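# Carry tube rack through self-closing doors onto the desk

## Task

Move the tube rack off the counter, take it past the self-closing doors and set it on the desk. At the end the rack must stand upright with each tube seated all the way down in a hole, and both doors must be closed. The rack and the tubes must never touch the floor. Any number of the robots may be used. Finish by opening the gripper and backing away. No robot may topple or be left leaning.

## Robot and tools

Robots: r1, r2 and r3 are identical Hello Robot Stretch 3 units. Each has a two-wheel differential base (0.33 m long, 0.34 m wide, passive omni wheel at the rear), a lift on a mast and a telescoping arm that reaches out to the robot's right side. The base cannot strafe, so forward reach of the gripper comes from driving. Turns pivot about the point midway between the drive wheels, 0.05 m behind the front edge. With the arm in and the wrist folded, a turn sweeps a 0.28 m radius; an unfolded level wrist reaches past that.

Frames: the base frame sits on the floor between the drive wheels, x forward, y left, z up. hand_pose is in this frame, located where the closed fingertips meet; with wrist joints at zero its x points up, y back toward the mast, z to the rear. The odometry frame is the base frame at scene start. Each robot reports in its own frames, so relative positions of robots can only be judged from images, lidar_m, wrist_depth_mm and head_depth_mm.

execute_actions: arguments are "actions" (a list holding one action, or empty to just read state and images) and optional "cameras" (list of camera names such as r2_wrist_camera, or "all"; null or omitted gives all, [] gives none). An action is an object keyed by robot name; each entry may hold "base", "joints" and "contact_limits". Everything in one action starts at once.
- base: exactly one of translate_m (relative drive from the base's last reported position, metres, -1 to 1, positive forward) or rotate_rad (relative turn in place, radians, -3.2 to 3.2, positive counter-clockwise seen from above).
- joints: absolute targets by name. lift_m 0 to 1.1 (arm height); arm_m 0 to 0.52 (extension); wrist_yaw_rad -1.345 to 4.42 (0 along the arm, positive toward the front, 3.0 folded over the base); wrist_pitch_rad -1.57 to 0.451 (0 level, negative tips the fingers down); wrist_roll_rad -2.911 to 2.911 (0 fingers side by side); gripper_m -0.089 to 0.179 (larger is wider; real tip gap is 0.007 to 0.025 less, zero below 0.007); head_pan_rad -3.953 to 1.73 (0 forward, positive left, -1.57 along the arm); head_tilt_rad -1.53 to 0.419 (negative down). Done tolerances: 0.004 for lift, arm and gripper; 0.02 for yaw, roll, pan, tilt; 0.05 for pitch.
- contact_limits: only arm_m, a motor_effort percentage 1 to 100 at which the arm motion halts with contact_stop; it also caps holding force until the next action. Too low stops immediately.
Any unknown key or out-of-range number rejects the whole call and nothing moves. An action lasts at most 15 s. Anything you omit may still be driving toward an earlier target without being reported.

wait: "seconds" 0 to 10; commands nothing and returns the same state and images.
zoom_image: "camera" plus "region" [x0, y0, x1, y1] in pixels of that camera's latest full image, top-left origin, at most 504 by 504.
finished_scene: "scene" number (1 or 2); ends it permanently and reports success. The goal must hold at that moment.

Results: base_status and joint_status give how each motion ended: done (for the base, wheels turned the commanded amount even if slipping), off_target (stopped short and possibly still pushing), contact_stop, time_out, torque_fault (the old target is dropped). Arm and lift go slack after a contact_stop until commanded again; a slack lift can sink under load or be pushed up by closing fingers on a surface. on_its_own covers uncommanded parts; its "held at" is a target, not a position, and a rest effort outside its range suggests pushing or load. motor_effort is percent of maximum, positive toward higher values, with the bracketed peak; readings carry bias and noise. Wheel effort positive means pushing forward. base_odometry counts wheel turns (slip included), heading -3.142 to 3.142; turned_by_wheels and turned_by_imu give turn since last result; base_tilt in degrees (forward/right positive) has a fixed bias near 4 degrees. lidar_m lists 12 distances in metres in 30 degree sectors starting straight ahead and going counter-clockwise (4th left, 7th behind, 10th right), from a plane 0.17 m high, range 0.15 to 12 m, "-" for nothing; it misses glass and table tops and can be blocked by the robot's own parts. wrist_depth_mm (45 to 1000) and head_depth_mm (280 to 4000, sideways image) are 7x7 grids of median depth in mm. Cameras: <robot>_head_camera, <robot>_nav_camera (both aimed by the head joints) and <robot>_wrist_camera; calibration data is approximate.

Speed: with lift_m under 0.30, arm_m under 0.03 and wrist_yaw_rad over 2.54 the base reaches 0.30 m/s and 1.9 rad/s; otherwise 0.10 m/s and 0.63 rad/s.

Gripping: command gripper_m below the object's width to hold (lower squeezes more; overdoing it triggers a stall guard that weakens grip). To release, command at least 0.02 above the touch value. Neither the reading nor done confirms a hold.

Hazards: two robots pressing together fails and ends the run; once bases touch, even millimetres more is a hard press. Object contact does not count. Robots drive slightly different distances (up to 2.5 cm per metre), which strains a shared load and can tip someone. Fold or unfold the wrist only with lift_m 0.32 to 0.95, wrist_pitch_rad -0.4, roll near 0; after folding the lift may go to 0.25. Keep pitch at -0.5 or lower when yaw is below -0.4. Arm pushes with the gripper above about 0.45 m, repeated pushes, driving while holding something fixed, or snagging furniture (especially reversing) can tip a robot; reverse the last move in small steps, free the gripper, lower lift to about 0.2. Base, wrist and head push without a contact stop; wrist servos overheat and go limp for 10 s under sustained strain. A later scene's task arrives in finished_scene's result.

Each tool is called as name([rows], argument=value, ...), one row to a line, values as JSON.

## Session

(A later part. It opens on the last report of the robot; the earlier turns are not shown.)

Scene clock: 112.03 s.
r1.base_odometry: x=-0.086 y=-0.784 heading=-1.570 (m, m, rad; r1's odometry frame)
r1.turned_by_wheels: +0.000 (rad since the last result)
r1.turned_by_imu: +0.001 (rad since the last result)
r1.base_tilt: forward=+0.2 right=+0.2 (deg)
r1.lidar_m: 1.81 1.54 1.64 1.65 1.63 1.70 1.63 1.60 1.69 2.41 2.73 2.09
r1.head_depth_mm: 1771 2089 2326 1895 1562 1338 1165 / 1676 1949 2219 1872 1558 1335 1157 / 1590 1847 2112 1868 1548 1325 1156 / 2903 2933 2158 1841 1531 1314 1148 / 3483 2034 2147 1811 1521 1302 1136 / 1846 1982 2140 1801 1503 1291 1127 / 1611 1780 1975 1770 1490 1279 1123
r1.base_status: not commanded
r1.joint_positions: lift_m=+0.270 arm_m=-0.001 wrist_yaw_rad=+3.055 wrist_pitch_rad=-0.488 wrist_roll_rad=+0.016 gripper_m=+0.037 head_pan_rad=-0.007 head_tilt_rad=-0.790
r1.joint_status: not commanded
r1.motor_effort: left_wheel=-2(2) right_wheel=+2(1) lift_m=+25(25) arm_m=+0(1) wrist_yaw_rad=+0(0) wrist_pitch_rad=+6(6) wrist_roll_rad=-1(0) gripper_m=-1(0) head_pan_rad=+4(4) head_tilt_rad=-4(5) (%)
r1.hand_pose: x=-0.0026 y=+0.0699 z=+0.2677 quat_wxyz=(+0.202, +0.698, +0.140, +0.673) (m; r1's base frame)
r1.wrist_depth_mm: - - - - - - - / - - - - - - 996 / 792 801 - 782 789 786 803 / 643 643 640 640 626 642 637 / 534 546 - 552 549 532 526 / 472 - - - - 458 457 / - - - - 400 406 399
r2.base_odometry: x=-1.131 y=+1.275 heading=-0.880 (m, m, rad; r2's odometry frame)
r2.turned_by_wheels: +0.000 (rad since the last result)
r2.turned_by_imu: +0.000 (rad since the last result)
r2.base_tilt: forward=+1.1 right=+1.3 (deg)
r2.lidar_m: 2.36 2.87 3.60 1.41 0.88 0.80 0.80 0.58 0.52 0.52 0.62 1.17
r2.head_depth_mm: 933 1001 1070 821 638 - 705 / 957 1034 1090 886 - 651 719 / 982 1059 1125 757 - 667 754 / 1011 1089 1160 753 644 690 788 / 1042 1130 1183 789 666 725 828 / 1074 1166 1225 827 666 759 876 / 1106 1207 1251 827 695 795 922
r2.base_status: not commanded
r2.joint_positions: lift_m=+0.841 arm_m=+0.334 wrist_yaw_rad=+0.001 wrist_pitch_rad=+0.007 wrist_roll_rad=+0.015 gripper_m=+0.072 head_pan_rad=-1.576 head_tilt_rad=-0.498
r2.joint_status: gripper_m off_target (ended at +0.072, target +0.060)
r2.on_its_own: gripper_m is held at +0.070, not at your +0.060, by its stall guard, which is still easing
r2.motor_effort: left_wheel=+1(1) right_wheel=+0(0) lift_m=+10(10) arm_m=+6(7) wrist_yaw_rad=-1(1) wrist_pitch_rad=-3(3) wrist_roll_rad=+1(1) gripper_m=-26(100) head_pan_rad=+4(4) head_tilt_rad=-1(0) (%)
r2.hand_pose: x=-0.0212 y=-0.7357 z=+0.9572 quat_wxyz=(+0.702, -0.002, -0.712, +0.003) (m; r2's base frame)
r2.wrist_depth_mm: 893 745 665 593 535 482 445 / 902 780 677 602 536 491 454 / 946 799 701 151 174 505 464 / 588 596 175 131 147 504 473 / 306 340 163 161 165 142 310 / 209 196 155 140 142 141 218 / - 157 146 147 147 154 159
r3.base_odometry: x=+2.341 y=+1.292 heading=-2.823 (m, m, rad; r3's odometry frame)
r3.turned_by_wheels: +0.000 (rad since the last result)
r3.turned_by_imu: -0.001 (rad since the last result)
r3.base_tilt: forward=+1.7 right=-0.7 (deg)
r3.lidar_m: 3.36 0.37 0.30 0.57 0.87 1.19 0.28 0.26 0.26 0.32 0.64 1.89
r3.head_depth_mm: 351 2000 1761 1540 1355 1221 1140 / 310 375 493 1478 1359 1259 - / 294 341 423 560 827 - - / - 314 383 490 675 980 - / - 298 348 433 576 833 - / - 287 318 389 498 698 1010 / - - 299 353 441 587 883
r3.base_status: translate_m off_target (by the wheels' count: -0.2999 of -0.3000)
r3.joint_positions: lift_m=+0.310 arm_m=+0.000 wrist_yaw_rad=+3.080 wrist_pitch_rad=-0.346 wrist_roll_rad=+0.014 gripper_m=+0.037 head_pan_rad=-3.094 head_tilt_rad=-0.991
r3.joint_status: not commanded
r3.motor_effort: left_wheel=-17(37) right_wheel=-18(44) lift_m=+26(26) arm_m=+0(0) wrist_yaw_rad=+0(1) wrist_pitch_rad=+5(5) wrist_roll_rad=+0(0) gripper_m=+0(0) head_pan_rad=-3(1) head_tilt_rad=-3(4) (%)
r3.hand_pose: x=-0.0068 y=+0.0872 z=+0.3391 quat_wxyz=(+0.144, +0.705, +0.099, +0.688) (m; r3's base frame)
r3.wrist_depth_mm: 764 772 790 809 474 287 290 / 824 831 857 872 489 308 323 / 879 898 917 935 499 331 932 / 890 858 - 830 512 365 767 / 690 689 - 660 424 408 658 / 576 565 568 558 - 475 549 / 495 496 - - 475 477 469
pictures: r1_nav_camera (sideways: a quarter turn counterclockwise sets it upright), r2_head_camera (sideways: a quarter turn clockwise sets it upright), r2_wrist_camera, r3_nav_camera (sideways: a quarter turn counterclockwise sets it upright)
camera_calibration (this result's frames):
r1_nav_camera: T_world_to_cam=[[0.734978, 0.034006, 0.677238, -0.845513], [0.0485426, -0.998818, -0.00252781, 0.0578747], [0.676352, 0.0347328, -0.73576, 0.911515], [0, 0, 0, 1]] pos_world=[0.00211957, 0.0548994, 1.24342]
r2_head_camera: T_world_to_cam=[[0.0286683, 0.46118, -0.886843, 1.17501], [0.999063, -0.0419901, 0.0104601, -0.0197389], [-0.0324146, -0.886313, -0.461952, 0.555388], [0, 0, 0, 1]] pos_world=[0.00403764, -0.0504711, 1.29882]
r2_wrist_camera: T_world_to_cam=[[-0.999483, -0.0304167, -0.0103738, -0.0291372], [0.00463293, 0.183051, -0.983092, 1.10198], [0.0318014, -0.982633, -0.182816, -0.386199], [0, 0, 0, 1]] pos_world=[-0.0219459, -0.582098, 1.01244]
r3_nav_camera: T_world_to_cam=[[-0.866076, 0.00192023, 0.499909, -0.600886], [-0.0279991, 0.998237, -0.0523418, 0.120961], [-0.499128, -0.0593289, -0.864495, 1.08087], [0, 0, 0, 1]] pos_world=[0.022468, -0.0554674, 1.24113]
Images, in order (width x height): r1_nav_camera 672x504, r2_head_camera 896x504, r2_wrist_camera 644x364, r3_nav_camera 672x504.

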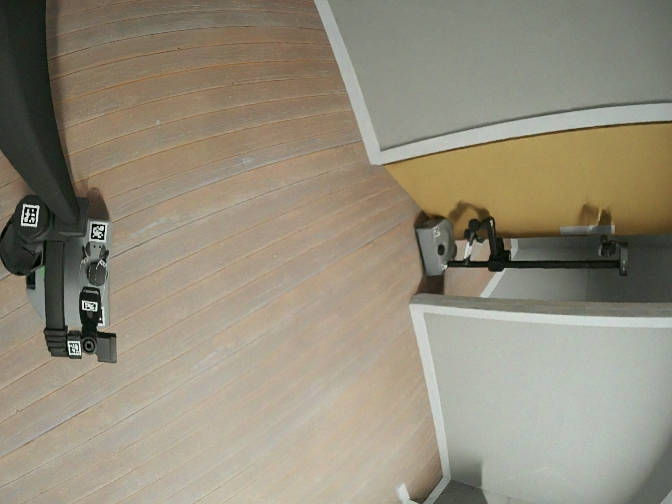

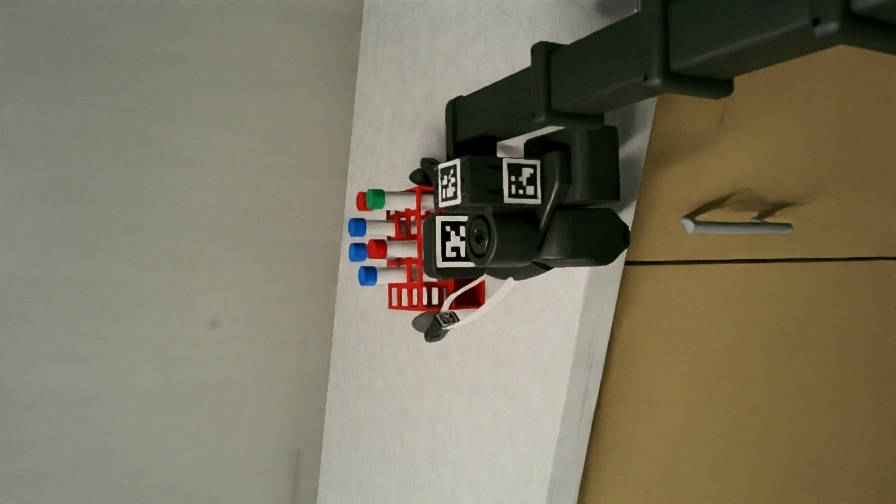

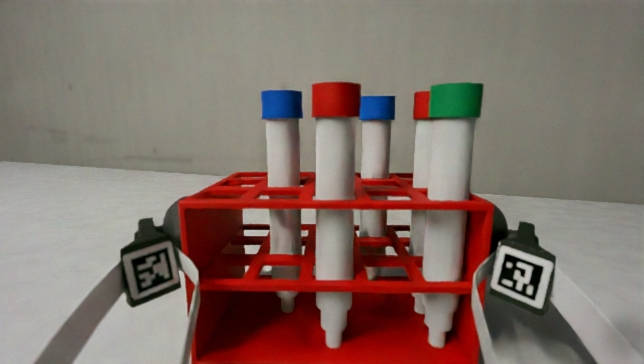

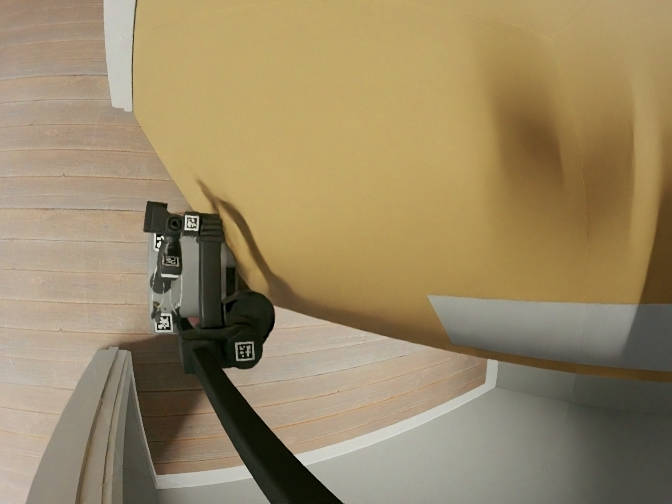

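execute_actions([
  {"r3":{"base":{"translate_m":-0.2}},"r2":{"joints":{"gripper_m":0.179,"lift_m":0.875}}},
], cameras=[])

execute_actions([
  {"r3":{"base":{"rotate_rad":0.6}},"r2":{"joints":{"wrist_pitch_rad":-0.2,"arm_m":0.355}},"r1":{"base":{"translate_m":0.5}}},
], cameras=["r2_wrist_camera","r3_nav_camera"])

execute_actions([
  {"r3":{"base":{"translate_m":-0.3}},"r2":{"joints":{"gripper_m":0.085}}},
], cameras=["r2_wrist_camera","r3_nav_camera","r1_nav_camera"])

Scene clock: 129.73 s.
r1.base_odometry: x=-0.086 y=-0.784 heading=-1.570 (m, m, rad; r1's odometry frame)
r1.turned_by_wheels: +0.000 (rad since the last result)
r1.turned_by_imu: +0.003 (rad since the last result)
r1.base_tilt: forward=+0.2 right=+0.2 (deg)
r1.lidar_m: 1.81 1.54 1.64 1.65 1.63 1.70 1.63 1.60 1.68 2.41 2.72 2.09
r1.head_depth_mm: 1763 2086 2325 1901 1569 1326 1163 / 1671 1932 2226 1871 1563 1327 1155 / 1579 1814 2131 1849 1539 1318 1152 / 2932 2941 2168 1841 1536 1311 1142 / 3313 2782 2264 1810 1515 1301 1139 / 3399 2215 2218 1803 1501 1293 1130 / 1767 1904 2024 1795 1489 1289 1120
r1.base_status: not commanded
r1.joint_positions: lift_m=+0.270 arm_m=-0.001 wrist_yaw_rad=+3.055 wrist_pitch_rad=-0.488 wrist_roll_rad=+0.016 gripper_m=+0.037 head_pan_rad=-0.007 head_tilt_rad=-0.790
r1.joint_status: not commanded
r1.motor_effort: left_wheel=-2(2) right_wheel=+2(1) lift_m=+25(25) arm_m=+0(0) wrist_yaw_rad=+0(0) wrist_pitch_rad=+6(6) wrist_roll_rad=-1(1) gripper_m=+0(1) head_pan_rad=+4(4) head_tilt_rad=-5(5) (%)
r1.hand_pose: x=-0.0026 y=+0.0699 z=+0.2677 quat_wxyz=(+0.202, +0.698, +0.140, +0.673) (m; r1's base frame)
r1.wrist_depth_mm: - - - - - - - / - - - - - - - / 784 795 - 778 787 768 782 / 649 648 647 637 629 630 636 / 541 544 - 547 546 533 537 / 476 - - - - 454 449 / - - - - 403 402 399
r2.base_odometry: x=-1.131 y=+1.275 heading=-0.880 (m, m, rad; r2's odometry frame)
r2.turned_by_wheels: +0.000 (rad since the last result)
r2.turned_by_imu: +0.000 (rad since the last result)
r2.base_tilt: forward=+1.1 right=+1.3 (deg)
r2.lidar_m: 2.36 2.87 3.60 1.40 0.89 0.80 0.80 0.58 0.52 0.52 0.62 1.17
r2.head_depth_mm: 933 1000 1067 840 - - 707 / 956 1026 1085 930 575 640 718 / 981 1060 1124 - 595 665 751 / 1011 1091 1162 - 619 687 788 / 1037 1130 1184 781 664 722 827 / 1073 1164 1222 823 666 757 872 / 1102 1205 1242 823 692 796 923
r2.base_status: not commanded
r2.joint_positions: lift_m=+0.875 arm_m=+0.335 wrist_yaw_rad=+0.001 wrist_pitch_rad=-0.022 wrist_roll_rad=+0.017 gripper_m=+0.179 head_pan_rad=-1.576 head_tilt_rad=-0.498
r2.joint_status: all done
r2.motor_effort: left_wheel=+0(0) right_wheel=+1(0) lift_m=+33(34) arm_m=+2(6) wrist_yaw_rad=-1(1) wrist_pitch_rad=+12(15) wrist_roll_rad=+0(1) gripper_m=+0(96) head_pan_rad=+4(3) head_tilt_rad=-1(1) (%)
r2.hand_pose: x=-0.0212 y=-0.7353 z=+0.9834 quat_wxyz=(+0.701, +0.008, -0.713, -0.008) (m; r2's base frame)
r2.wrist_depth_mm: 858 731 649 585 524 484 445 / 895 778 685 604 540 496 452 / 950 809 703 604 547 512 456 / 604 624 621 149 175 509 473 / 349 387 161 142 153 327 356 / 263 232 155 135 140 131 266 / 181 191 144 137 135 183 187
r3.base_odometry: x=+2.531 y=+1.354 heading=-2.823 (m, m, rad; r3's odometry frame)
r3.turned_by_wheels: +0.000 (rad since the last result)
r3.turned_by_imu: +0.001 (rad since the last result)
r3.base_tilt: forward=+1.7 right=-0.8 (deg)
r3.lidar_m: 3.57 0.43 0.49 0.84 0.88 1.19 0.30 0.24 0.24 0.27 0.42 2.08
r3.head_depth_mm: 1752 1962 1769 1536 1355 1221 1137 / 1801 2034 1769 1532 1352 1268 - / 1867 2039 1776 1546 1364 - - / 1868 2078 1725 1530 1322 1210 - / 287 317 376 465 606 863 - / - 294 332 398 498 659 863 / - - 301 351 425 535 735
r3.base_status: done
r3.joint_positions: lift_m=+0.310 arm_m=+0.000 wrist_yaw_rad=+3.080 wrist_pitch_rad=-0.346 wrist_roll_rad=+0.014 gripper_m=+0.037 head_pan_rad=-3.094 head_tilt_rad=-0.991
r3.joint_status: not commanded
r3.motor_effort: left_wheel=-14(26) right_wheel=-9(28) lift_m=+26(26) arm_m=+0(0) wrist_yaw_rad=-1(0) wrist_pitch_rad=+5(6) wrist_roll_rad=+0(0) gripper_m=+0(0) head_pan_rad=-3(3) head_tilt_rad=-4(3) (%)
r3.hand_pose: x=-0.0068 y=+0.0872 z=+0.3391 quat_wxyz=(+0.144, +0.705, +0.099, +0.688) (m; r3's base frame)
r3.wrist_depth_mm: 775 773 796 809 805 590 409 / 821 845 852 895 878 605 411 / 889 906 925 932 939 601 403 / 888 852 - 840 825 616 409 / 702 692 - 670 691 600 432 / 577 568 573 564 - 544 476 / 500 507 - - 479 473 468
pictures: none
No camera images: the call's "cameras" was empty. Leave "cameras" out to get every camera's image.

Scene clock: 132.97 s.
r1.base_odometry: x=-0.086 y=-1.284 heading=-1.570 (m, m, rad; r1's odometry frame)
r1.turned_by_wheels: +0.000 (rad since the last result)
r1.turned_by_imu: +0.000 (rad since the last result)
r1.base_tilt: forward=+0.2 right=+0.1 (deg)
r1.lidar_m: 1.31 1.12 1.17 1.67 1.86 1.94 2.09 2.04 2.16 2.58 2.52 1.49
r1.head_depth_mm: 1251 1477 1784 1908 1569 1348 1161 / 1180 1377 1658 1842 1554 1330 1164 / 1143 1290 1530 1769 1543 1323 1153 / 2481 2715 2200 1795 1536 1310 1146 / 3058 3004 2189 1814 1521 1291 1132 / 3046 1737 1870 1800 1504 1289 1126 / 1663 1707 1865 1785 1498 1282 1123
r1.base_status: done
r1.joint_positions: lift_m=+0.270 arm_m=-0.001 wrist_yaw_rad=+3.055 wrist_pitch_rad=-0.488 wrist_roll_rad=+0.016 gripper_m=+0.037 head_pan_rad=-0.007 head_tilt_rad=-0.791
r1.joint_status: not commanded
r1.motor_effort: left_wheel=-2(8) right_wheel=+1(5) lift_m=+25(25) arm_m=+0(1) wrist_yaw_rad=+0(1) wrist_pitch_rad=+6(6) wrist_roll_rad=-1(0) gripper_m=+0(0) head_pan_rad=+4(4) head_tilt_rad=-5(5) (%)
r1.hand_pose: x=-0.0026 y=+0.0699 z=+0.2677 quat_wxyz=(+0.202, +0.698, +0.140, +0.673) (m; r1's base frame)
r1.wrist_depth_mm: - - - - - - 949 / - - - - - - 939 / 788 793 - 774 775 793 781 / 627 642 634 628 641 621 624 / 545 549 - 555 550 538 530 / 480 - - - - 453 463 / - - - - 403 405 406
r2.base_odometry: x=-1.131 y=+1.275 heading=-0.880 (m, m, rad; r2's odometry frame)
r2.turned_by_wheels: +0.000 (rad since the last result)
r2.turned_by_imu: +0.000 (rad since the last result)
r2.base_tilt: forward=+1.1 right=+1.3 (deg)
r2.lidar_m: 2.35 2.87 3.60 1.41 0.89 0.80 0.80 0.58 0.52 0.52 0.62 1.17
r2.head_depth_mm: 932 1003 1068 819 - - 708 / 954 1027 1089 905 587 644 719 / 987 1058 1120 - 594 666 752 / 1011 1092 1160 745 616 687 787 / 1036 1126 1181 787 664 722 827 / 1072 1163 1224 826 666 757 872 / 1102 1202 1247 828 692 793 920
r2.base_status: not commanded
r2.joint_positions: lift_m=+0.875 arm_m=+0.355 wrist_yaw_rad=+0.001 wrist_pitch_rad=-0.214 wrist_roll_rad=+0.017 gripper_m=+0.179 head_pan_rad=-1.576 head_tilt_rad=-0.498
r2.joint_status: all done
r2.motor_effort: left_wheel=+1(1) right_wheel=+1(1) lift_m=+33(33) arm_m=+2(3) wrist_yaw_rad=-1(1) wrist_pitch_rad=+8(11) wrist_roll_rad=+1(1) gripper_m=-1(0) head_pan_rad=+4(4) head_tilt_rad=-1(1) (%)
r2.hand_pose: x=-0.0213 y=-0.7449 z=+0.9352 quat_wxyz=(+0.697, +0.076, -0.709, -0.076) (m; r2's base frame)
r2.wrist_depth_mm: 775 684 603 88 480 87 413 / 838 748 643 93 145 94 433 / 474 475 146 101 149 101 445 / 290 269 131 106 119 105 287 / 208 119 145 128 142 111 207 / - 149 145 123 146 120 170 / 131 134 130 130 130 129 131
r3.base_odometry: x=+2.531 y=+1.354 heading=-2.224 (m, m, rad; r3's odometry frame)
r3.turned_by_wheels: +0.599 (rad since the last result)
r3.turned_by_imu: +0.580 (rad since the last result)
r3.base_tilt: forward=+1.7 right=-0.7 (deg)
r3.lidar_m: 0.42 0.53 0.84 0.89 1.28 0.33 0.27 0.27 0.30 0.49 1.60 3.58
r3.head_depth_mm: - 309 383 560 1365 1218 1137 / - 303 369 487 718 1258 - / - 299 355 461 657 - - / - 293 343 438 610 897 - / - 289 330 418 571 869 - / - - 318 399 538 825 1116 / - - 308 382 509 754 1099
r3.base_status: done
r3.joint_positions: lift_m=+0.310 arm_m=+0.000 wrist_yaw_rad=+3.080 wrist_pitch_rad=-0.346 wrist_roll_rad=+0.014 gripper_m=+0.037 head_pan_rad=-3.094 head_tilt_rad=-0.991
r3.joint_status: not commanded
r3.on_its_own: left_wheel is at rest, and its effort (-26) is outside its rest range (-18 to +18)
r3.motor_effort: left_wheel=-26(29) right_wheel=-3(13) lift_m=+26(26) arm_m=+0(1) wrist_yaw_rad=+1(0) wrist_pitch_rad=+6(6) wrist_roll_rad=+0(0) gripper_m=+0(0) head_pan_rad=-3(4) head_tilt_rad=-4(4) (%)
r3.hand_pose: x=-0.0068 y=+0.0872 z=+0.3391 quat_wxyz=(+0.144, +0.705, +0.099, +0.688) (m; r3's base frame)
r3.wrist_depth_mm: - - - 932 827 715 663 / - - - - 863 775 687 / - - - - 922 808 734 / 886 869 - 822 825 805 754 / 695 686 - 674 696 655 654 / 577 569 568 566 - 549 552 / 494 504 - - 480 476 473
pictures: r2_wrist_camera, r3_nav_camera (sideways: a quarter turn counterclockwise sets it upright)
camera_calibration (this result's frames):
r2_wrist_camera: T_world_to_cam=[[-0.999478, -0.0269488, -0.0177907, -0.0201902], [0.00572886, 0.394221, -0.918998, 1.17947], [0.0317794, -0.91862, -0.393861, -0.154261], [0, 0, 0, 1]] pos_world=[-0.0220344, -0.607224, 1.02281]
r3_nav_camera: T_world_to_cam=[[-0.866076, 0.00192023, 0.499909, -0.600886], [-0.0279991, 0.998237, -0.0523418, 0.120961], [-0.499128, -0.0593289, -0.864495, 1.08087], [0, 0, 0, 1]] pos_world=[0.022468, -0.0554674, 1.24113]
Images, in order (width x height): r2_wrist_camera 644x364, r3_nav_camera 672x504.

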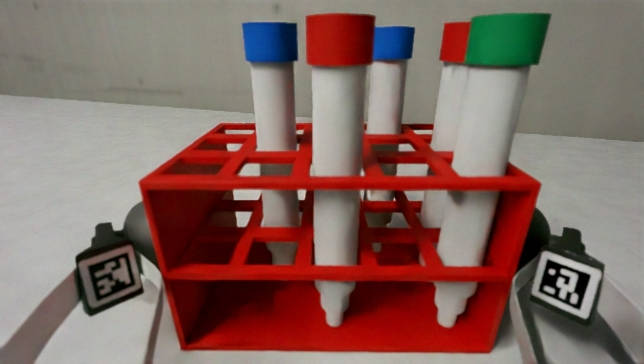

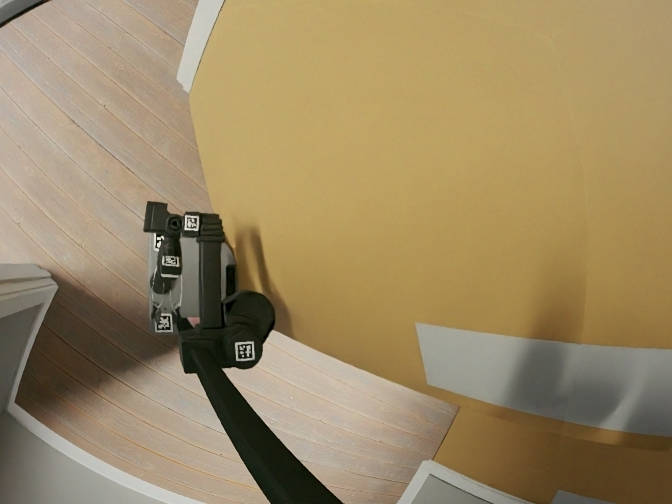

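Scene clock: 136.90 s.
r1.base_odometry: x=-0.086 y=-1.284 heading=-1.570 (m, m, rad; r1's odometry frame)
r1.turned_by_wheels: +0.000 (rad since the last result)
r1.turned_by_imu: +0.001 (rad since the last result)
r1.base_tilt: forward=+0.2 right=+0.2 (deg)
r1.lidar_m: 1.32 1.12 1.17 1.67 1.85 1.93 2.10 2.04 2.16 2.59 2.51 1.49
r1.head_depth_mm: 1246 1474 1794 1894 1568 1340 1161 / 1169 1372 1641 1855 1563 1330 1155 / 1148 1295 1529 1768 1539 1318 1151 / 2448 2650 2217 1783 1532 1302 1144 / 3061 3026 2299 1825 1518 1301 1136 / 3102 2957 2169 1796 1506 1297 1131 / 2894 1826 2009 1778 1489 1281 1121
r1.base_status: not commanded
r1.joint_positions: lift_m=+0.270 arm_m=-0.001 wrist_yaw_rad=+3.055 wrist_pitch_rad=-0.488 wrist_roll_rad=+0.016 gripper_m=+0.037 head_pan_rad=-0.007 head_tilt_rad=-0.791
r1.joint_status: not commanded
r1.motor_effort: left_wheel=-2(2) right_wheel=+1(1) lift_m=+25(25) arm_m=+0(1) wrist_yaw_rad=+0(0) wrist_pitch_rad=+6(6) wrist_roll_rad=+0(1) gripper_m=+0(0) head_pan_rad=+4(4) head_tilt_rad=-4(4) (%)
r1.hand_pose: x=-0.0026 y=+0.0699 z=+0.2677 quat_wxyz=(+0.202, +0.698, +0.140, +0.673) (m; r1's base frame)
r1.wrist_depth_mm: - - - - - - 955 / - - - - - - 941 / 805 804 - 782 797 789 777 / 647 648 638 626 634 641 640 / 532 550 - 548 552 535 524 / 476 - - - - 456 458 / - - - - 403 395 402
r2.base_odometry: x=-1.131 y=+1.275 heading=-0.880 (m, m, rad; r2's odometry frame)
r2.turned_by_wheels: +0.000 (rad since the last result)
r2.turned_by_imu: +0.000 (rad since the last result)
r2.base_tilt: forward=+1.1 right=+1.3 (deg)
r2.lidar_m: 2.35 2.87 3.59 1.41 0.88 0.80 0.80 0.58 0.52 0.52 0.62 1.17
r2.head_depth_mm: 931 999 1069 818 - - 707 / 958 1028 1086 905 587 641 718 / 980 1062 1124 - 595 666 750 / 1008 1093 1161 755 618 687 788 / 1038 1131 1186 787 663 725 829 / 1069 1162 1223 825 667 758 872 / 1104 1203 1245 828 695 793 921
r2.base_status: not commanded
r2.joint_positions: lift_m=+0.875 arm_m=+0.355 wrist_yaw_rad=+0.001 wrist_pitch_rad=-0.215 wrist_roll_rad=+0.017 gripper_m=+0.086 head_pan_rad=-1.576 head_tilt_rad=-0.498
r2.joint_status: all done
r2.motor_effort: left_wheel=+1(1) right_wheel=+1(1) lift_m=+33(33) arm_m=+3(3) wrist_yaw_rad=-1(1) wrist_pitch_rad=+8(8) wrist_roll_rad=+1(1) gripper_m=-22(100) head_pan_rad=+4(5) head_tilt_rad=-1(0) (%)
r2.hand_pose: x=-0.0213 y=-0.7449 z=+0.9350 quat_wxyz=(+0.697, +0.076, -0.708, -0.076) (m; r2's base frame)
r2.wrist_depth_mm: 769 695 610 127 478 436 416 / 855 725 647 128 157 455 434 / 469 473 162 139 139 418 443 / 290 269 159 126 153 130 287 / 207 209 146 135 140 130 207 / 162 156 153 152 152 141 166 / - 133 133 134 133 133 133
r3.base_odometry: x=+2.713 y=+1.592 heading=-2.224 (m, m, rad; r3's odometry frame)
r3.turned_by_wheels: +0.000 (rad since the last result)
r3.turned_by_imu: -0.001 (rad since the last result)
r3.base_tilt: forward=+1.8 right=-0.8 (deg)
r3.lidar_m: 0.72 0.91 1.00 1.06 1.52 1.69 0.28 0.25 0.26 0.31 0.62 1.80
r3.head_depth_mm: 1606 1816 1771 1540 1357 1211 1133 / 1710 1929 1768 1539 1368 1265 - / 1836 2052 1792 1550 1372 - - / - 315 382 491 706 1001 - / - 297 347 434 575 829 - / - - 317 389 498 693 1004 / - - 298 353 439 583 877
r3.base_status: done
r3.joint_positions: lift_m=+0.310 arm_m=+0.000 wrist_yaw_rad=+3.080 wrist_pitch_rad=-0.346 wrist_roll_rad=+0.014 gripper_m=+0.037 head_pan_rad=-3.094 head_tilt_rad=-0.991
r3.joint_status: not commanded
r3.motor_effort: left_wheel=-11(27) right_wheel=-7(28) lift_m=+26(26) arm_m=+0(0) wrist_yaw_rad=+1(1) wrist_pitch_rad=+6(6) wrist_roll_rad=+0(0) gripper_m=+0(0) head_pan_rad=-4(4) head_tilt_rad=-3(4) (%)
r3.hand_pose: x=-0.0068 y=+0.0872 z=+0.3391 quat_wxyz=(+0.144, +0.705, +0.099, +0.688) (m; r3's base frame)
r3.wrist_depth_mm: - - - - 962 862 778 / - - - - - 914 819 / - - - - - 942 864 / 891 875 - 843 824 816 807 / 702 683 - 670 689 654 657 / 574 570 568 558 - 553 538 / 495 505 - - 481 474 470
pictures: r1_nav_camera (sideways: a quarter turn counterclockwise sets it upright), r2_wrist_camera, r3_nav_camera (sideways: a quarter turn counterclockwise sets it upright)
camera_calibration (this result's frames):
r1_nav_camera: T_world_to_cam=[[0.735667, 0.0340019, 0.67649, -0.844542], [0.0485409, -0.998818, -0.00258422, 0.0579482], [0.675602, 0.0347386, -0.736448, 0.912414], [0, 0, 0, 1]] pos_world=[0.00205999, 0.0548998, 1.24342]
r2_wrist_camera: T_world_to_cam=[[-0.999478, -0.0269382, -0.0178069, -0.0201689], [0.0057268, 0.394831, -0.918736, 1.17951], [0.0317798, -0.918359, -0.394471, -0.153524], [0, 0, 0, 1]] pos_world=[-0.0220342, -0.607243, 1.02274]
r3_nav_camera: T_world_to_cam=[[-0.866076, 0.00192023, 0.499909, -0.600886], [-0.0279991, 0.998237, -0.0523418, 0.120961], [-0.499128, -0.0593289, -0.864495, 1.08087], [0, 0, 0, 1]] pos_world=[0.022468, -0.0554674, 1.24113]
Images, in order (width x height): r1_nav_camera 672x504, r2_wrist_camera 644x364, r3_nav_camera 672x504.

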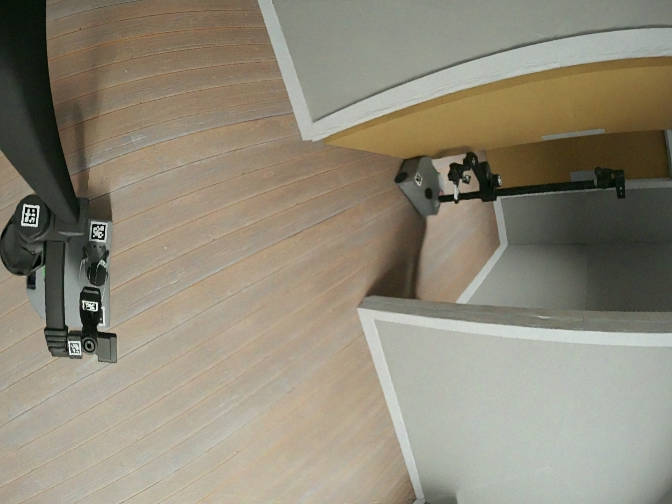

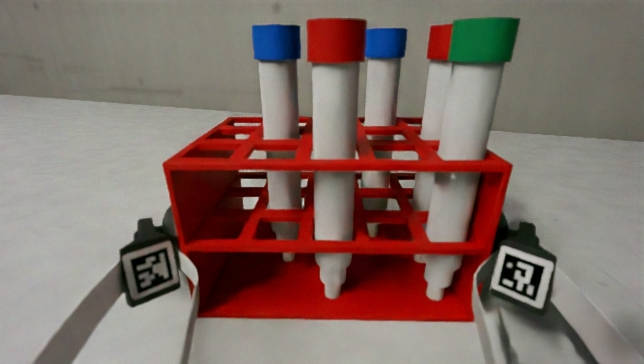

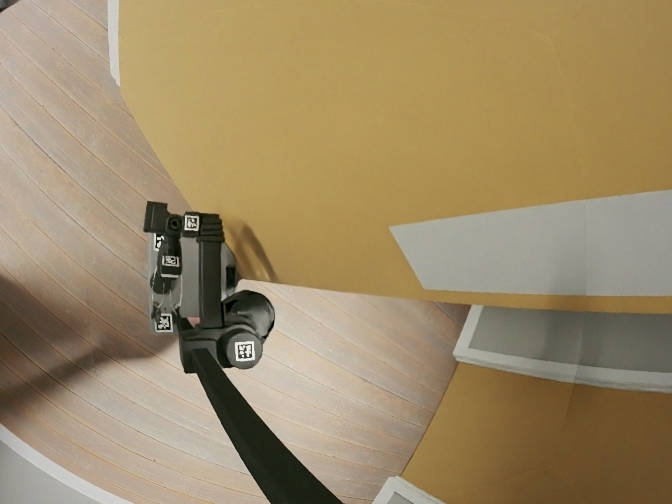

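execute_actions([
  {"r3":{"base":{"rotate_rad":0.75}},"r2":{"joints":{"lift_m":0.9}},"r1":{"base":{"rotate_rad":-0.3}}},
], cameras=["r2_wrist_camera"])

execute_actions([
  {"r3":{"base":{"translate_m":-0.3}},"r1":{"base":{"translate_m":0.3}}},
], cameras=["r2_wrist_camera","r2_head_camera","r3_nav_camera","r1_nav_camera"])

Scene clock: 144.73 s.
r1.base_odometry: x=-0.086 y=-1.284 heading=-1.870 (m, m, rad; r1's odometry frame)
r1.turned_by_wheels: -0.300 (rad since the last result)
r1.turned_by_imu: -0.295 (rad since the last result)
r1.base_tilt: forward=+0.1 right=+0.1 (deg)
r1.lidar_m: 1.31 1.71 1.12 1.29 1.83 1.83 2.15 2.04 2.05 2.39 2.59 2.16
r1.head_depth_mm: 1851 2305 2372 1892 1576 1341 1171 / 1634 1966 2272 1875 1561 1330 1158 / 1466 1711 2088 1861 1545 1326 1150 / 1334 1542 1811 1833 1530 1311 1140 / 1216 1380 1605 1762 1520 1300 1136 / 1122 1290 1529 1724 1512 1294 1125 / 2328 2653 2202 1777 1489 1285 1130
r1.base_status: done
r1.joint_positions: lift_m=+0.270 arm_m=-0.001 wrist_yaw_rad=+3.055 wrist_pitch_rad=-0.488 wrist_roll_rad=+0.016 gripper_m=+0.037 head_pan_rad=-0.007 head_tilt_rad=-0.791
r1.joint_status: not commanded
r1.motor_effort: left_wheel=+2(9) right_wheel=+0(3) lift_m=+25(25) arm_m=+0(0) wrist_yaw_rad=+0(0) wrist_pitch_rad=+6(6) wrist_roll_rad=-1(0) gripper_m=-1(0) head_pan_rad=+4(4) head_tilt_rad=-4(4) (%)
r1.hand_pose: x=-0.0026 y=+0.0699 z=+0.2677 quat_wxyz=(+0.202, +0.698, +0.140, +0.673) (m; r1's base frame)
r1.wrist_depth_mm: - - - - - - - / - - - - - - - / 801 796 - 789 771 788 758 / 634 640 630 618 635 629 620 / 541 551 - 558 550 524 529 / 473 - - - - 457 460 / - - - - 399 402 397
r2.base_odometry: x=-1.131 y=+1.275 heading=-0.880 (m, m, rad; r2's odometry frame)
r2.turned_by_wheels: +0.000 (rad since the last result)
r2.turned_by_imu: +0.000 (rad since the last result)
r2.base_tilt: forward=+1.1 right=+1.4 (deg)
r2.lidar_m: 2.35 2.86 3.57 1.41 0.88 0.80 0.80 0.58 0.52 0.52 0.62 1.17
r2.head_depth_mm: 929 996 1065 860 - 629 697 / 958 1030 1090 - 614 639 720 / 982 1057 1131 - 611 666 751 / 1009 1094 1148 - 616 687 788 / 1040 1125 1185 784 663 723 827 / 1068 1169 1223 823 665 756 871 / 1102 1206 1250 826 693 793 919
r2.base_status: not commanded
r2.joint_positions: lift_m=+0.899 arm_m=+0.355 wrist_yaw_rad=+0.001 wrist_pitch_rad=-0.226 wrist_roll_rad=+0.017 gripper_m=+0.086 head_pan_rad=-1.576 head_tilt_rad=-0.498
r2.joint_status: all done
r2.motor_effort: left_wheel=+1(0) right_wheel=+1(1) lift_m=+34(35) arm_m=+3(3) wrist_yaw_rad=-2(1) wrist_pitch_rad=+14(14) wrist_roll_rad=+1(0) gripper_m=-22(22) head_pan_rad=+5(4) head_tilt_rad=-1(1) (%)
r2.hand_pose: x=-0.0213 y=-0.7440 z=+0.9573 quat_wxyz=(+0.697, +0.080, -0.708, -0.080) (m; r2's base frame)
r2.wrist_depth_mm: 777 685 601 521 493 446 414 / 843 739 642 144 170 463 434 / 550 547 545 144 152 484 454 / 340 337 182 155 156 294 337 / 247 260 148 135 139 142 245 / 194 186 154 153 154 141 198 / - 160 153 153 149 159 159
r3.base_odometry: x=+2.713 y=+1.592 heading=-1.474 (m, m, rad; r3's odometry frame)
r3.turned_by_wheels: +0.750 (rad since the last result)
r3.turned_by_imu: +0.732 (rad since the last result)
r3.base_tilt: forward=+1.7 right=-0.8 (deg)
r3.lidar_m: 1.00 1.01 1.18 1.66 1.71 0.28 0.27 0.29 0.40 1.80 0.81 0.72
r3.head_depth_mm: - - 324 410 561 1188 1135 / - 289 328 420 577 792 - / - 289 334 428 594 - - / - 294 340 437 608 915 - / - 296 346 447 629 1053 - / - 297 352 457 649 1130 1124 / - 298 357 466 671 1180 1118
r3.base_status: done
r3.joint_positions: lift_m=+0.310 arm_m=+0.000 wrist_yaw_rad=+3.080 wrist_pitch_rad=-0.346 wrist_roll_rad=+0.014 gripper_m=+0.037 head_pan_rad=-3.094 head_tilt_rad=-0.991
r3.joint_status: not commanded
r3.motor_effort: left_wheel=-16(25) right_wheel=-5(10) lift_m=+26(26) arm_m=+0(0) wrist_yaw_rad=+0(0) wrist_pitch_rad=+5(6) wrist_roll_rad=+0(0) gripper_m=+0(0) head_pan_rad=-3(3) head_tilt_rad=-4(3) (%)
r3.hand_pose: x=-0.0068 y=+0.0871 z=+0.3391 quat_wxyz=(+0.144, +0.705, +0.099, +0.688) (m; r3's base frame)
r3.wrist_depth_mm: - - - - - - 921 / - - - - - - 952 / - - - - - - 945 / 875 864 - 851 826 832 814 / 664 703 - 676 695 660 656 / 328 572 568 559 - 555 540 / 324 503 - - 475 471 473
pictures: r2_wrist_camera
camera_calibration (this result's frames):
r2_wrist_camera: T_world_to_cam=[[-0.999479, -0.0267368, -0.0180953, -0.0193244], [0.00571986, 0.404979, -0.914308, 1.20292], [0.0317739, -0.913935, -0.404615, -0.130937], [0, 0, 0, 1]] pos_world=[-0.0220345, -0.607343, 1.04651]
Images, in order (width x height): r2_wrist_camera 644x364.

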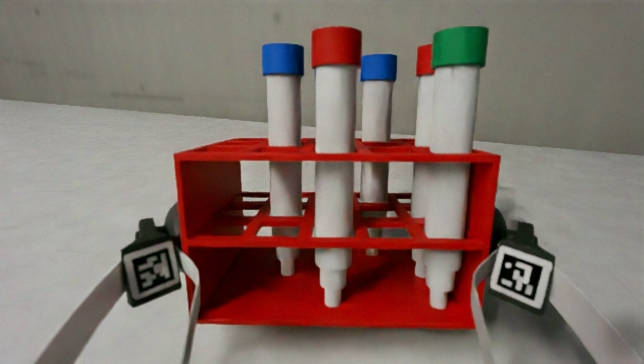

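Scene clock: 148.67 s.
r1.base_odometry: x=-0.174 y=-1.571 heading=-1.870 (m, m, rad; r1's odometry frame)
r1.turned_by_wheels: +0.000 (rad since the last result)
r1.turned_by_imu: +0.001 (rad since the last result)
r1.base_tilt: forward=+0.1 right=+0.2 (deg)
r1.lidar_m: 1.02 1.05 0.98 1.05 1.86 2.05 2.40 2.26 2.27 2.65 2.46 1.74
r1.head_depth_mm: 1478 1831 2213 1895 1575 1339 1166 / 1314 1571 1961 1872 1562 1329 1156 / 1171 1381 1657 1842 1536 1325 1148 / 1061 1227 1457 1728 1538 1308 1138 / 969 1109 1291 1532 1518 1298 1139 / 892 1006 1157 1351 1505 1291 1128 / 853 1022 2082 1786 1496 1272 1121
r1.base_status: done
r1.joint_positions: lift_m=+0.270 arm_m=-0.001 wrist_yaw_rad=+3.055 wrist_pitch_rad=-0.488 wrist_roll_rad=+0.016 gripper_m=+0.037 head_pan_rad=-0.007 head_tilt_rad=-0.791
r1.joint_status: not commanded
r1.motor_effort: left_wheel=+2(10) right_wheel=+0(3) lift_m=+25(25) arm_m=+1(0) wrist_yaw_rad=-1(1) wrist_pitch_rad=+6(6) wrist_roll_rad=+0(0) gripper_m=-1(1) head_pan_rad=+4(4) head_tilt_rad=-4(4) (%)
r1.hand_pose: x=-0.0026 y=+0.0699 z=+0.2677 quat_wxyz=(+0.202, +0.698, +0.140, +0.673) (m; r1's base frame)
r1.wrist_depth_mm: - - - - 983 - - / - - - - - - - / 786 783 - 793 784 775 784 / 640 635 636 630 629 633 632 / 539 538 - 555 552 526 526 / 474 - - - - 450 457 / - - - - 406 402 400
r2.base_odometry: x=-1.131 y=+1.275 heading=-0.880 (m, m, rad; r2's odometry frame)
r2.turned_by_wheels: +0.000 (rad since the last result)
r2.turned_by_imu: +0.000 (rad since the last result)
r2.base_tilt: forward=+1.1 right=+1.3 (deg)
r2.lidar_m: 2.35 2.86 3.59 1.41 0.88 0.80 0.80 0.58 0.52 0.52 0.62 1.17
r2.head_depth_mm: 929 1000 1070 860 - 630 697 / 956 1028 1088 - 615 640 718 / 978 1060 1129 - 609 665 749 / 1007 1088 1155 - 615 687 788 / 1037 1130 1180 784 664 723 827 / 1070 1165 1221 825 665 756 873 / 1109 1200 1245 826 693 797 920
r2.base_status: not commanded
r2.joint_positions: lift_m=+0.899 arm_m=+0.355 wrist_yaw_rad=+0.001 wrist_pitch_rad=-0.226 wrist_roll_rad=+0.017 gripper_m=+0.086 head_pan_rad=-1.576 head_tilt_rad=-0.498
r2.joint_status: not commanded
r2.motor_effort: left_wheel=+1(0) right_wheel=+1(1) lift_m=+34(34) arm_m=+2(2) wrist_yaw_rad=+0(2) wrist_pitch_rad=+14(14) wrist_roll_rad=+1(1) gripper_m=-22(21) head_pan_rad=+4(4) head_tilt_rad=-1(1) (%)
r2.hand_pose: x=-0.0213 y=-0.7440 z=+0.9573 quat_wxyz=(+0.697, +0.080, -0.708, -0.080) (m; r2's base frame)
r2.wrist_depth_mm: 779 687 604 535 485 444 416 / 856 732 659 145 169 464 440 / 546 543 537 143 152 483 457 / 338 338 182 155 155 292 337 / 248 259 148 135 139 142 244 / 194 185 154 154 154 142 197 / - 160 154 154 149 159 159
r3.base_odometry: x=+2.684 y=+1.891 heading=-1.474 (m, m, rad; r3's odometry frame)
r3.turned_by_wheels: +0.000 (rad since the last result)
r3.turned_by_imu: -0.001 (rad since the last result)
r3.base_tilt: forward=+1.7 right=-0.8 (deg)
r3.lidar_m: 1.29 1.29 1.52 1.63 1.55 0.34 0.27 0.27 0.29 0.43 1.61 0.97
r3.head_depth_mm: - 324 407 564 1358 1214 1138 / - 311 385 512 757 1236 - / - 303 365 475 679 - - / - 296 348 445 617 903 - / - 290 331 418 566 862 - / - - 315 393 524 782 1105 / - - 303 372 487 706 1082
r3.base_status: done
r3.joint_positions: lift_m=+0.310 arm_m=+0.000 wrist_yaw_rad=+3.080 wrist_pitch_rad=-0.346 wrist_roll_rad=+0.014 gripper_m=+0.037 head_pan_rad=-3.094 head_tilt_rad=-0.991
r3.joint_status: not commanded
r3.motor_effort: left_wheel=-6(29) right_wheel=-6(23) lift_m=+27(26) arm_m=+0(1) wrist_yaw_rad=+0(0) wrist_pitch_rad=+6(6) wrist_roll_rad=+0(0) gripper_m=+0(0) head_pan_rad=-2(4) head_tilt_rad=-3(3) (%)
r3.hand_pose: x=-0.0068 y=+0.0871 z=+0.3391 quat_wxyz=(+0.144, +0.705, +0.099, +0.688) (m; r3's base frame)
r3.wrist_depth_mm: - - - - - - - / - - - - - - - / - - - - - - - / 872 863 - 835 840 818 809 / 694 689 - 681 694 657 654 / 579 570 573 561 - 559 546 / 494 505 - - 476 470 473
pictures: r1_nav_camera (sideways: a quarter turn counterclockwise sets it upright), r2_head_camera (sideways: a quarter turn clockwise sets it upright), r2_wrist_camera, r3_nav_camera (sideways: a quarter turn counterclockwise sets it upright)
camera_calibration (this result's frames):
r1_nav_camera: T_world_to_cam=[[0.735791, 0.0340313, 0.676353, -0.844365], [0.0485815, -0.998816, -0.00259449, 0.0579613], [0.675464, 0.0347673, -0.736573, 0.912578], [0, 0, 0, 1]] pos_world=[0.00204689, 0.0548997, 1.24342]
r2_head_camera: T_world_to_cam=[[0.0286684, 0.46118, -0.886843, 1.17501], [0.999063, -0.0419903, 0.0104601, -0.0197389], [-0.0324148, -0.886313, -0.461952, 0.555388], [0, 0, 0, 1]] pos_world=[0.00403762, -0.0504711, 1.29882]
r2_wrist_camera: T_world_to_cam=[[-0.999479, -0.0267366, -0.0180956, -0.019324], [0.00572017, 0.404979, -0.914308, 1.20292], [0.0317738, -0.913935, -0.404615, -0.130937], [0, 0, 0, 1]] pos_world=[-0.0220345, -0.607343, 1.04651]
r3_nav_camera: T_world_to_cam=[[-0.866076, 0.00192023, 0.499909, -0.600886], [-0.0279991, 0.998237, -0.0523418, 0.120961], [-0.499128, -0.0593289, -0.864495, 1.08087], [0, 0, 0, 1]] pos_world=[0.022468, -0.0554674, 1.24113]
Images, in order (width x height): r1_nav_camera 672x504, r2_head_camera 896x504, r2_wrist_camera 644x364, r3_nav_camera 672x504.

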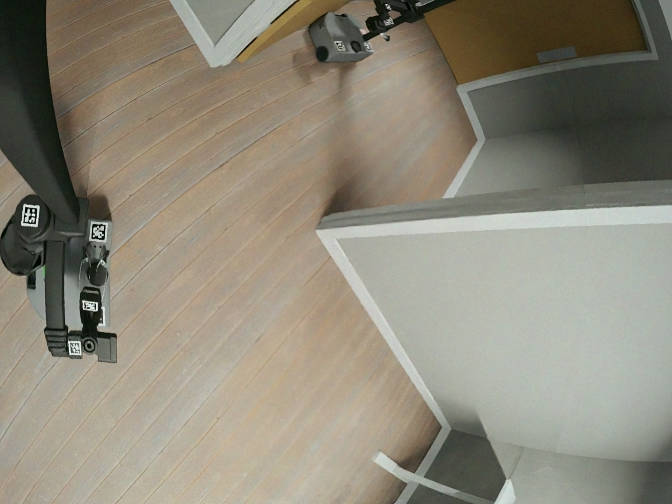

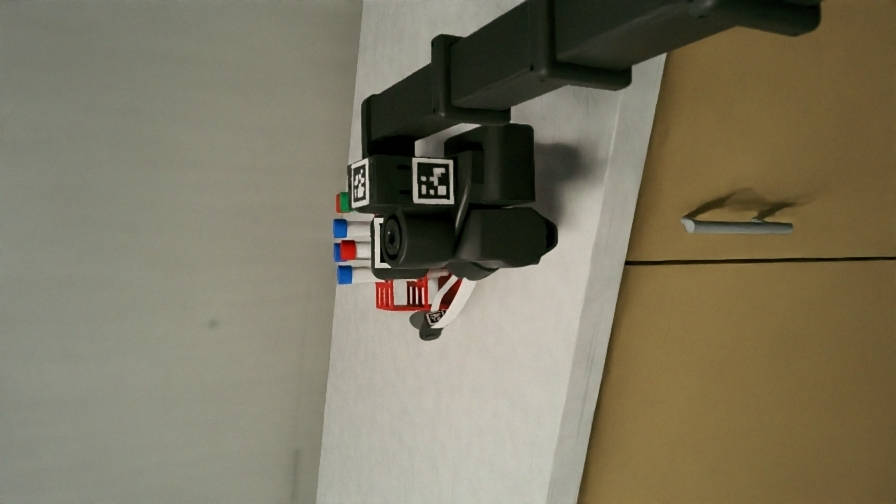

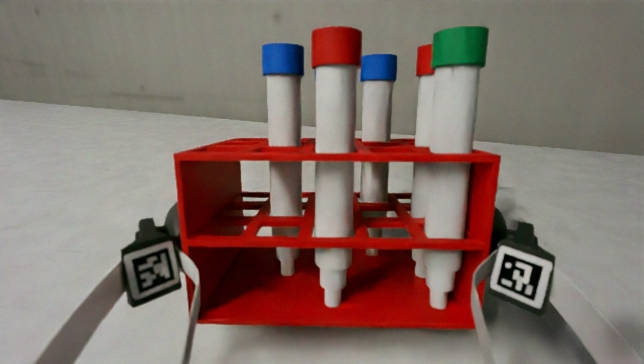

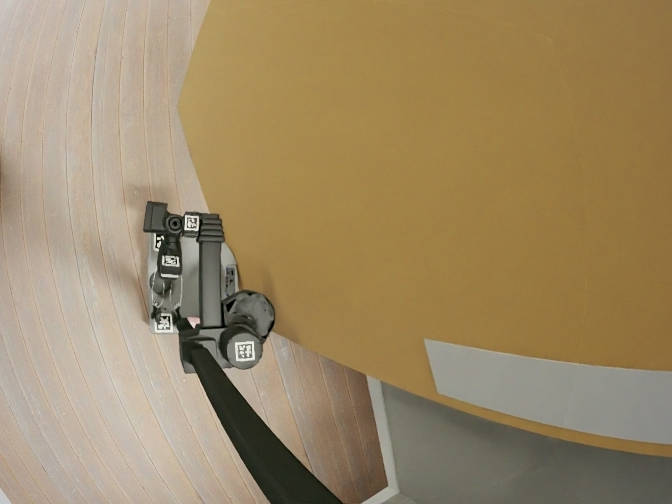

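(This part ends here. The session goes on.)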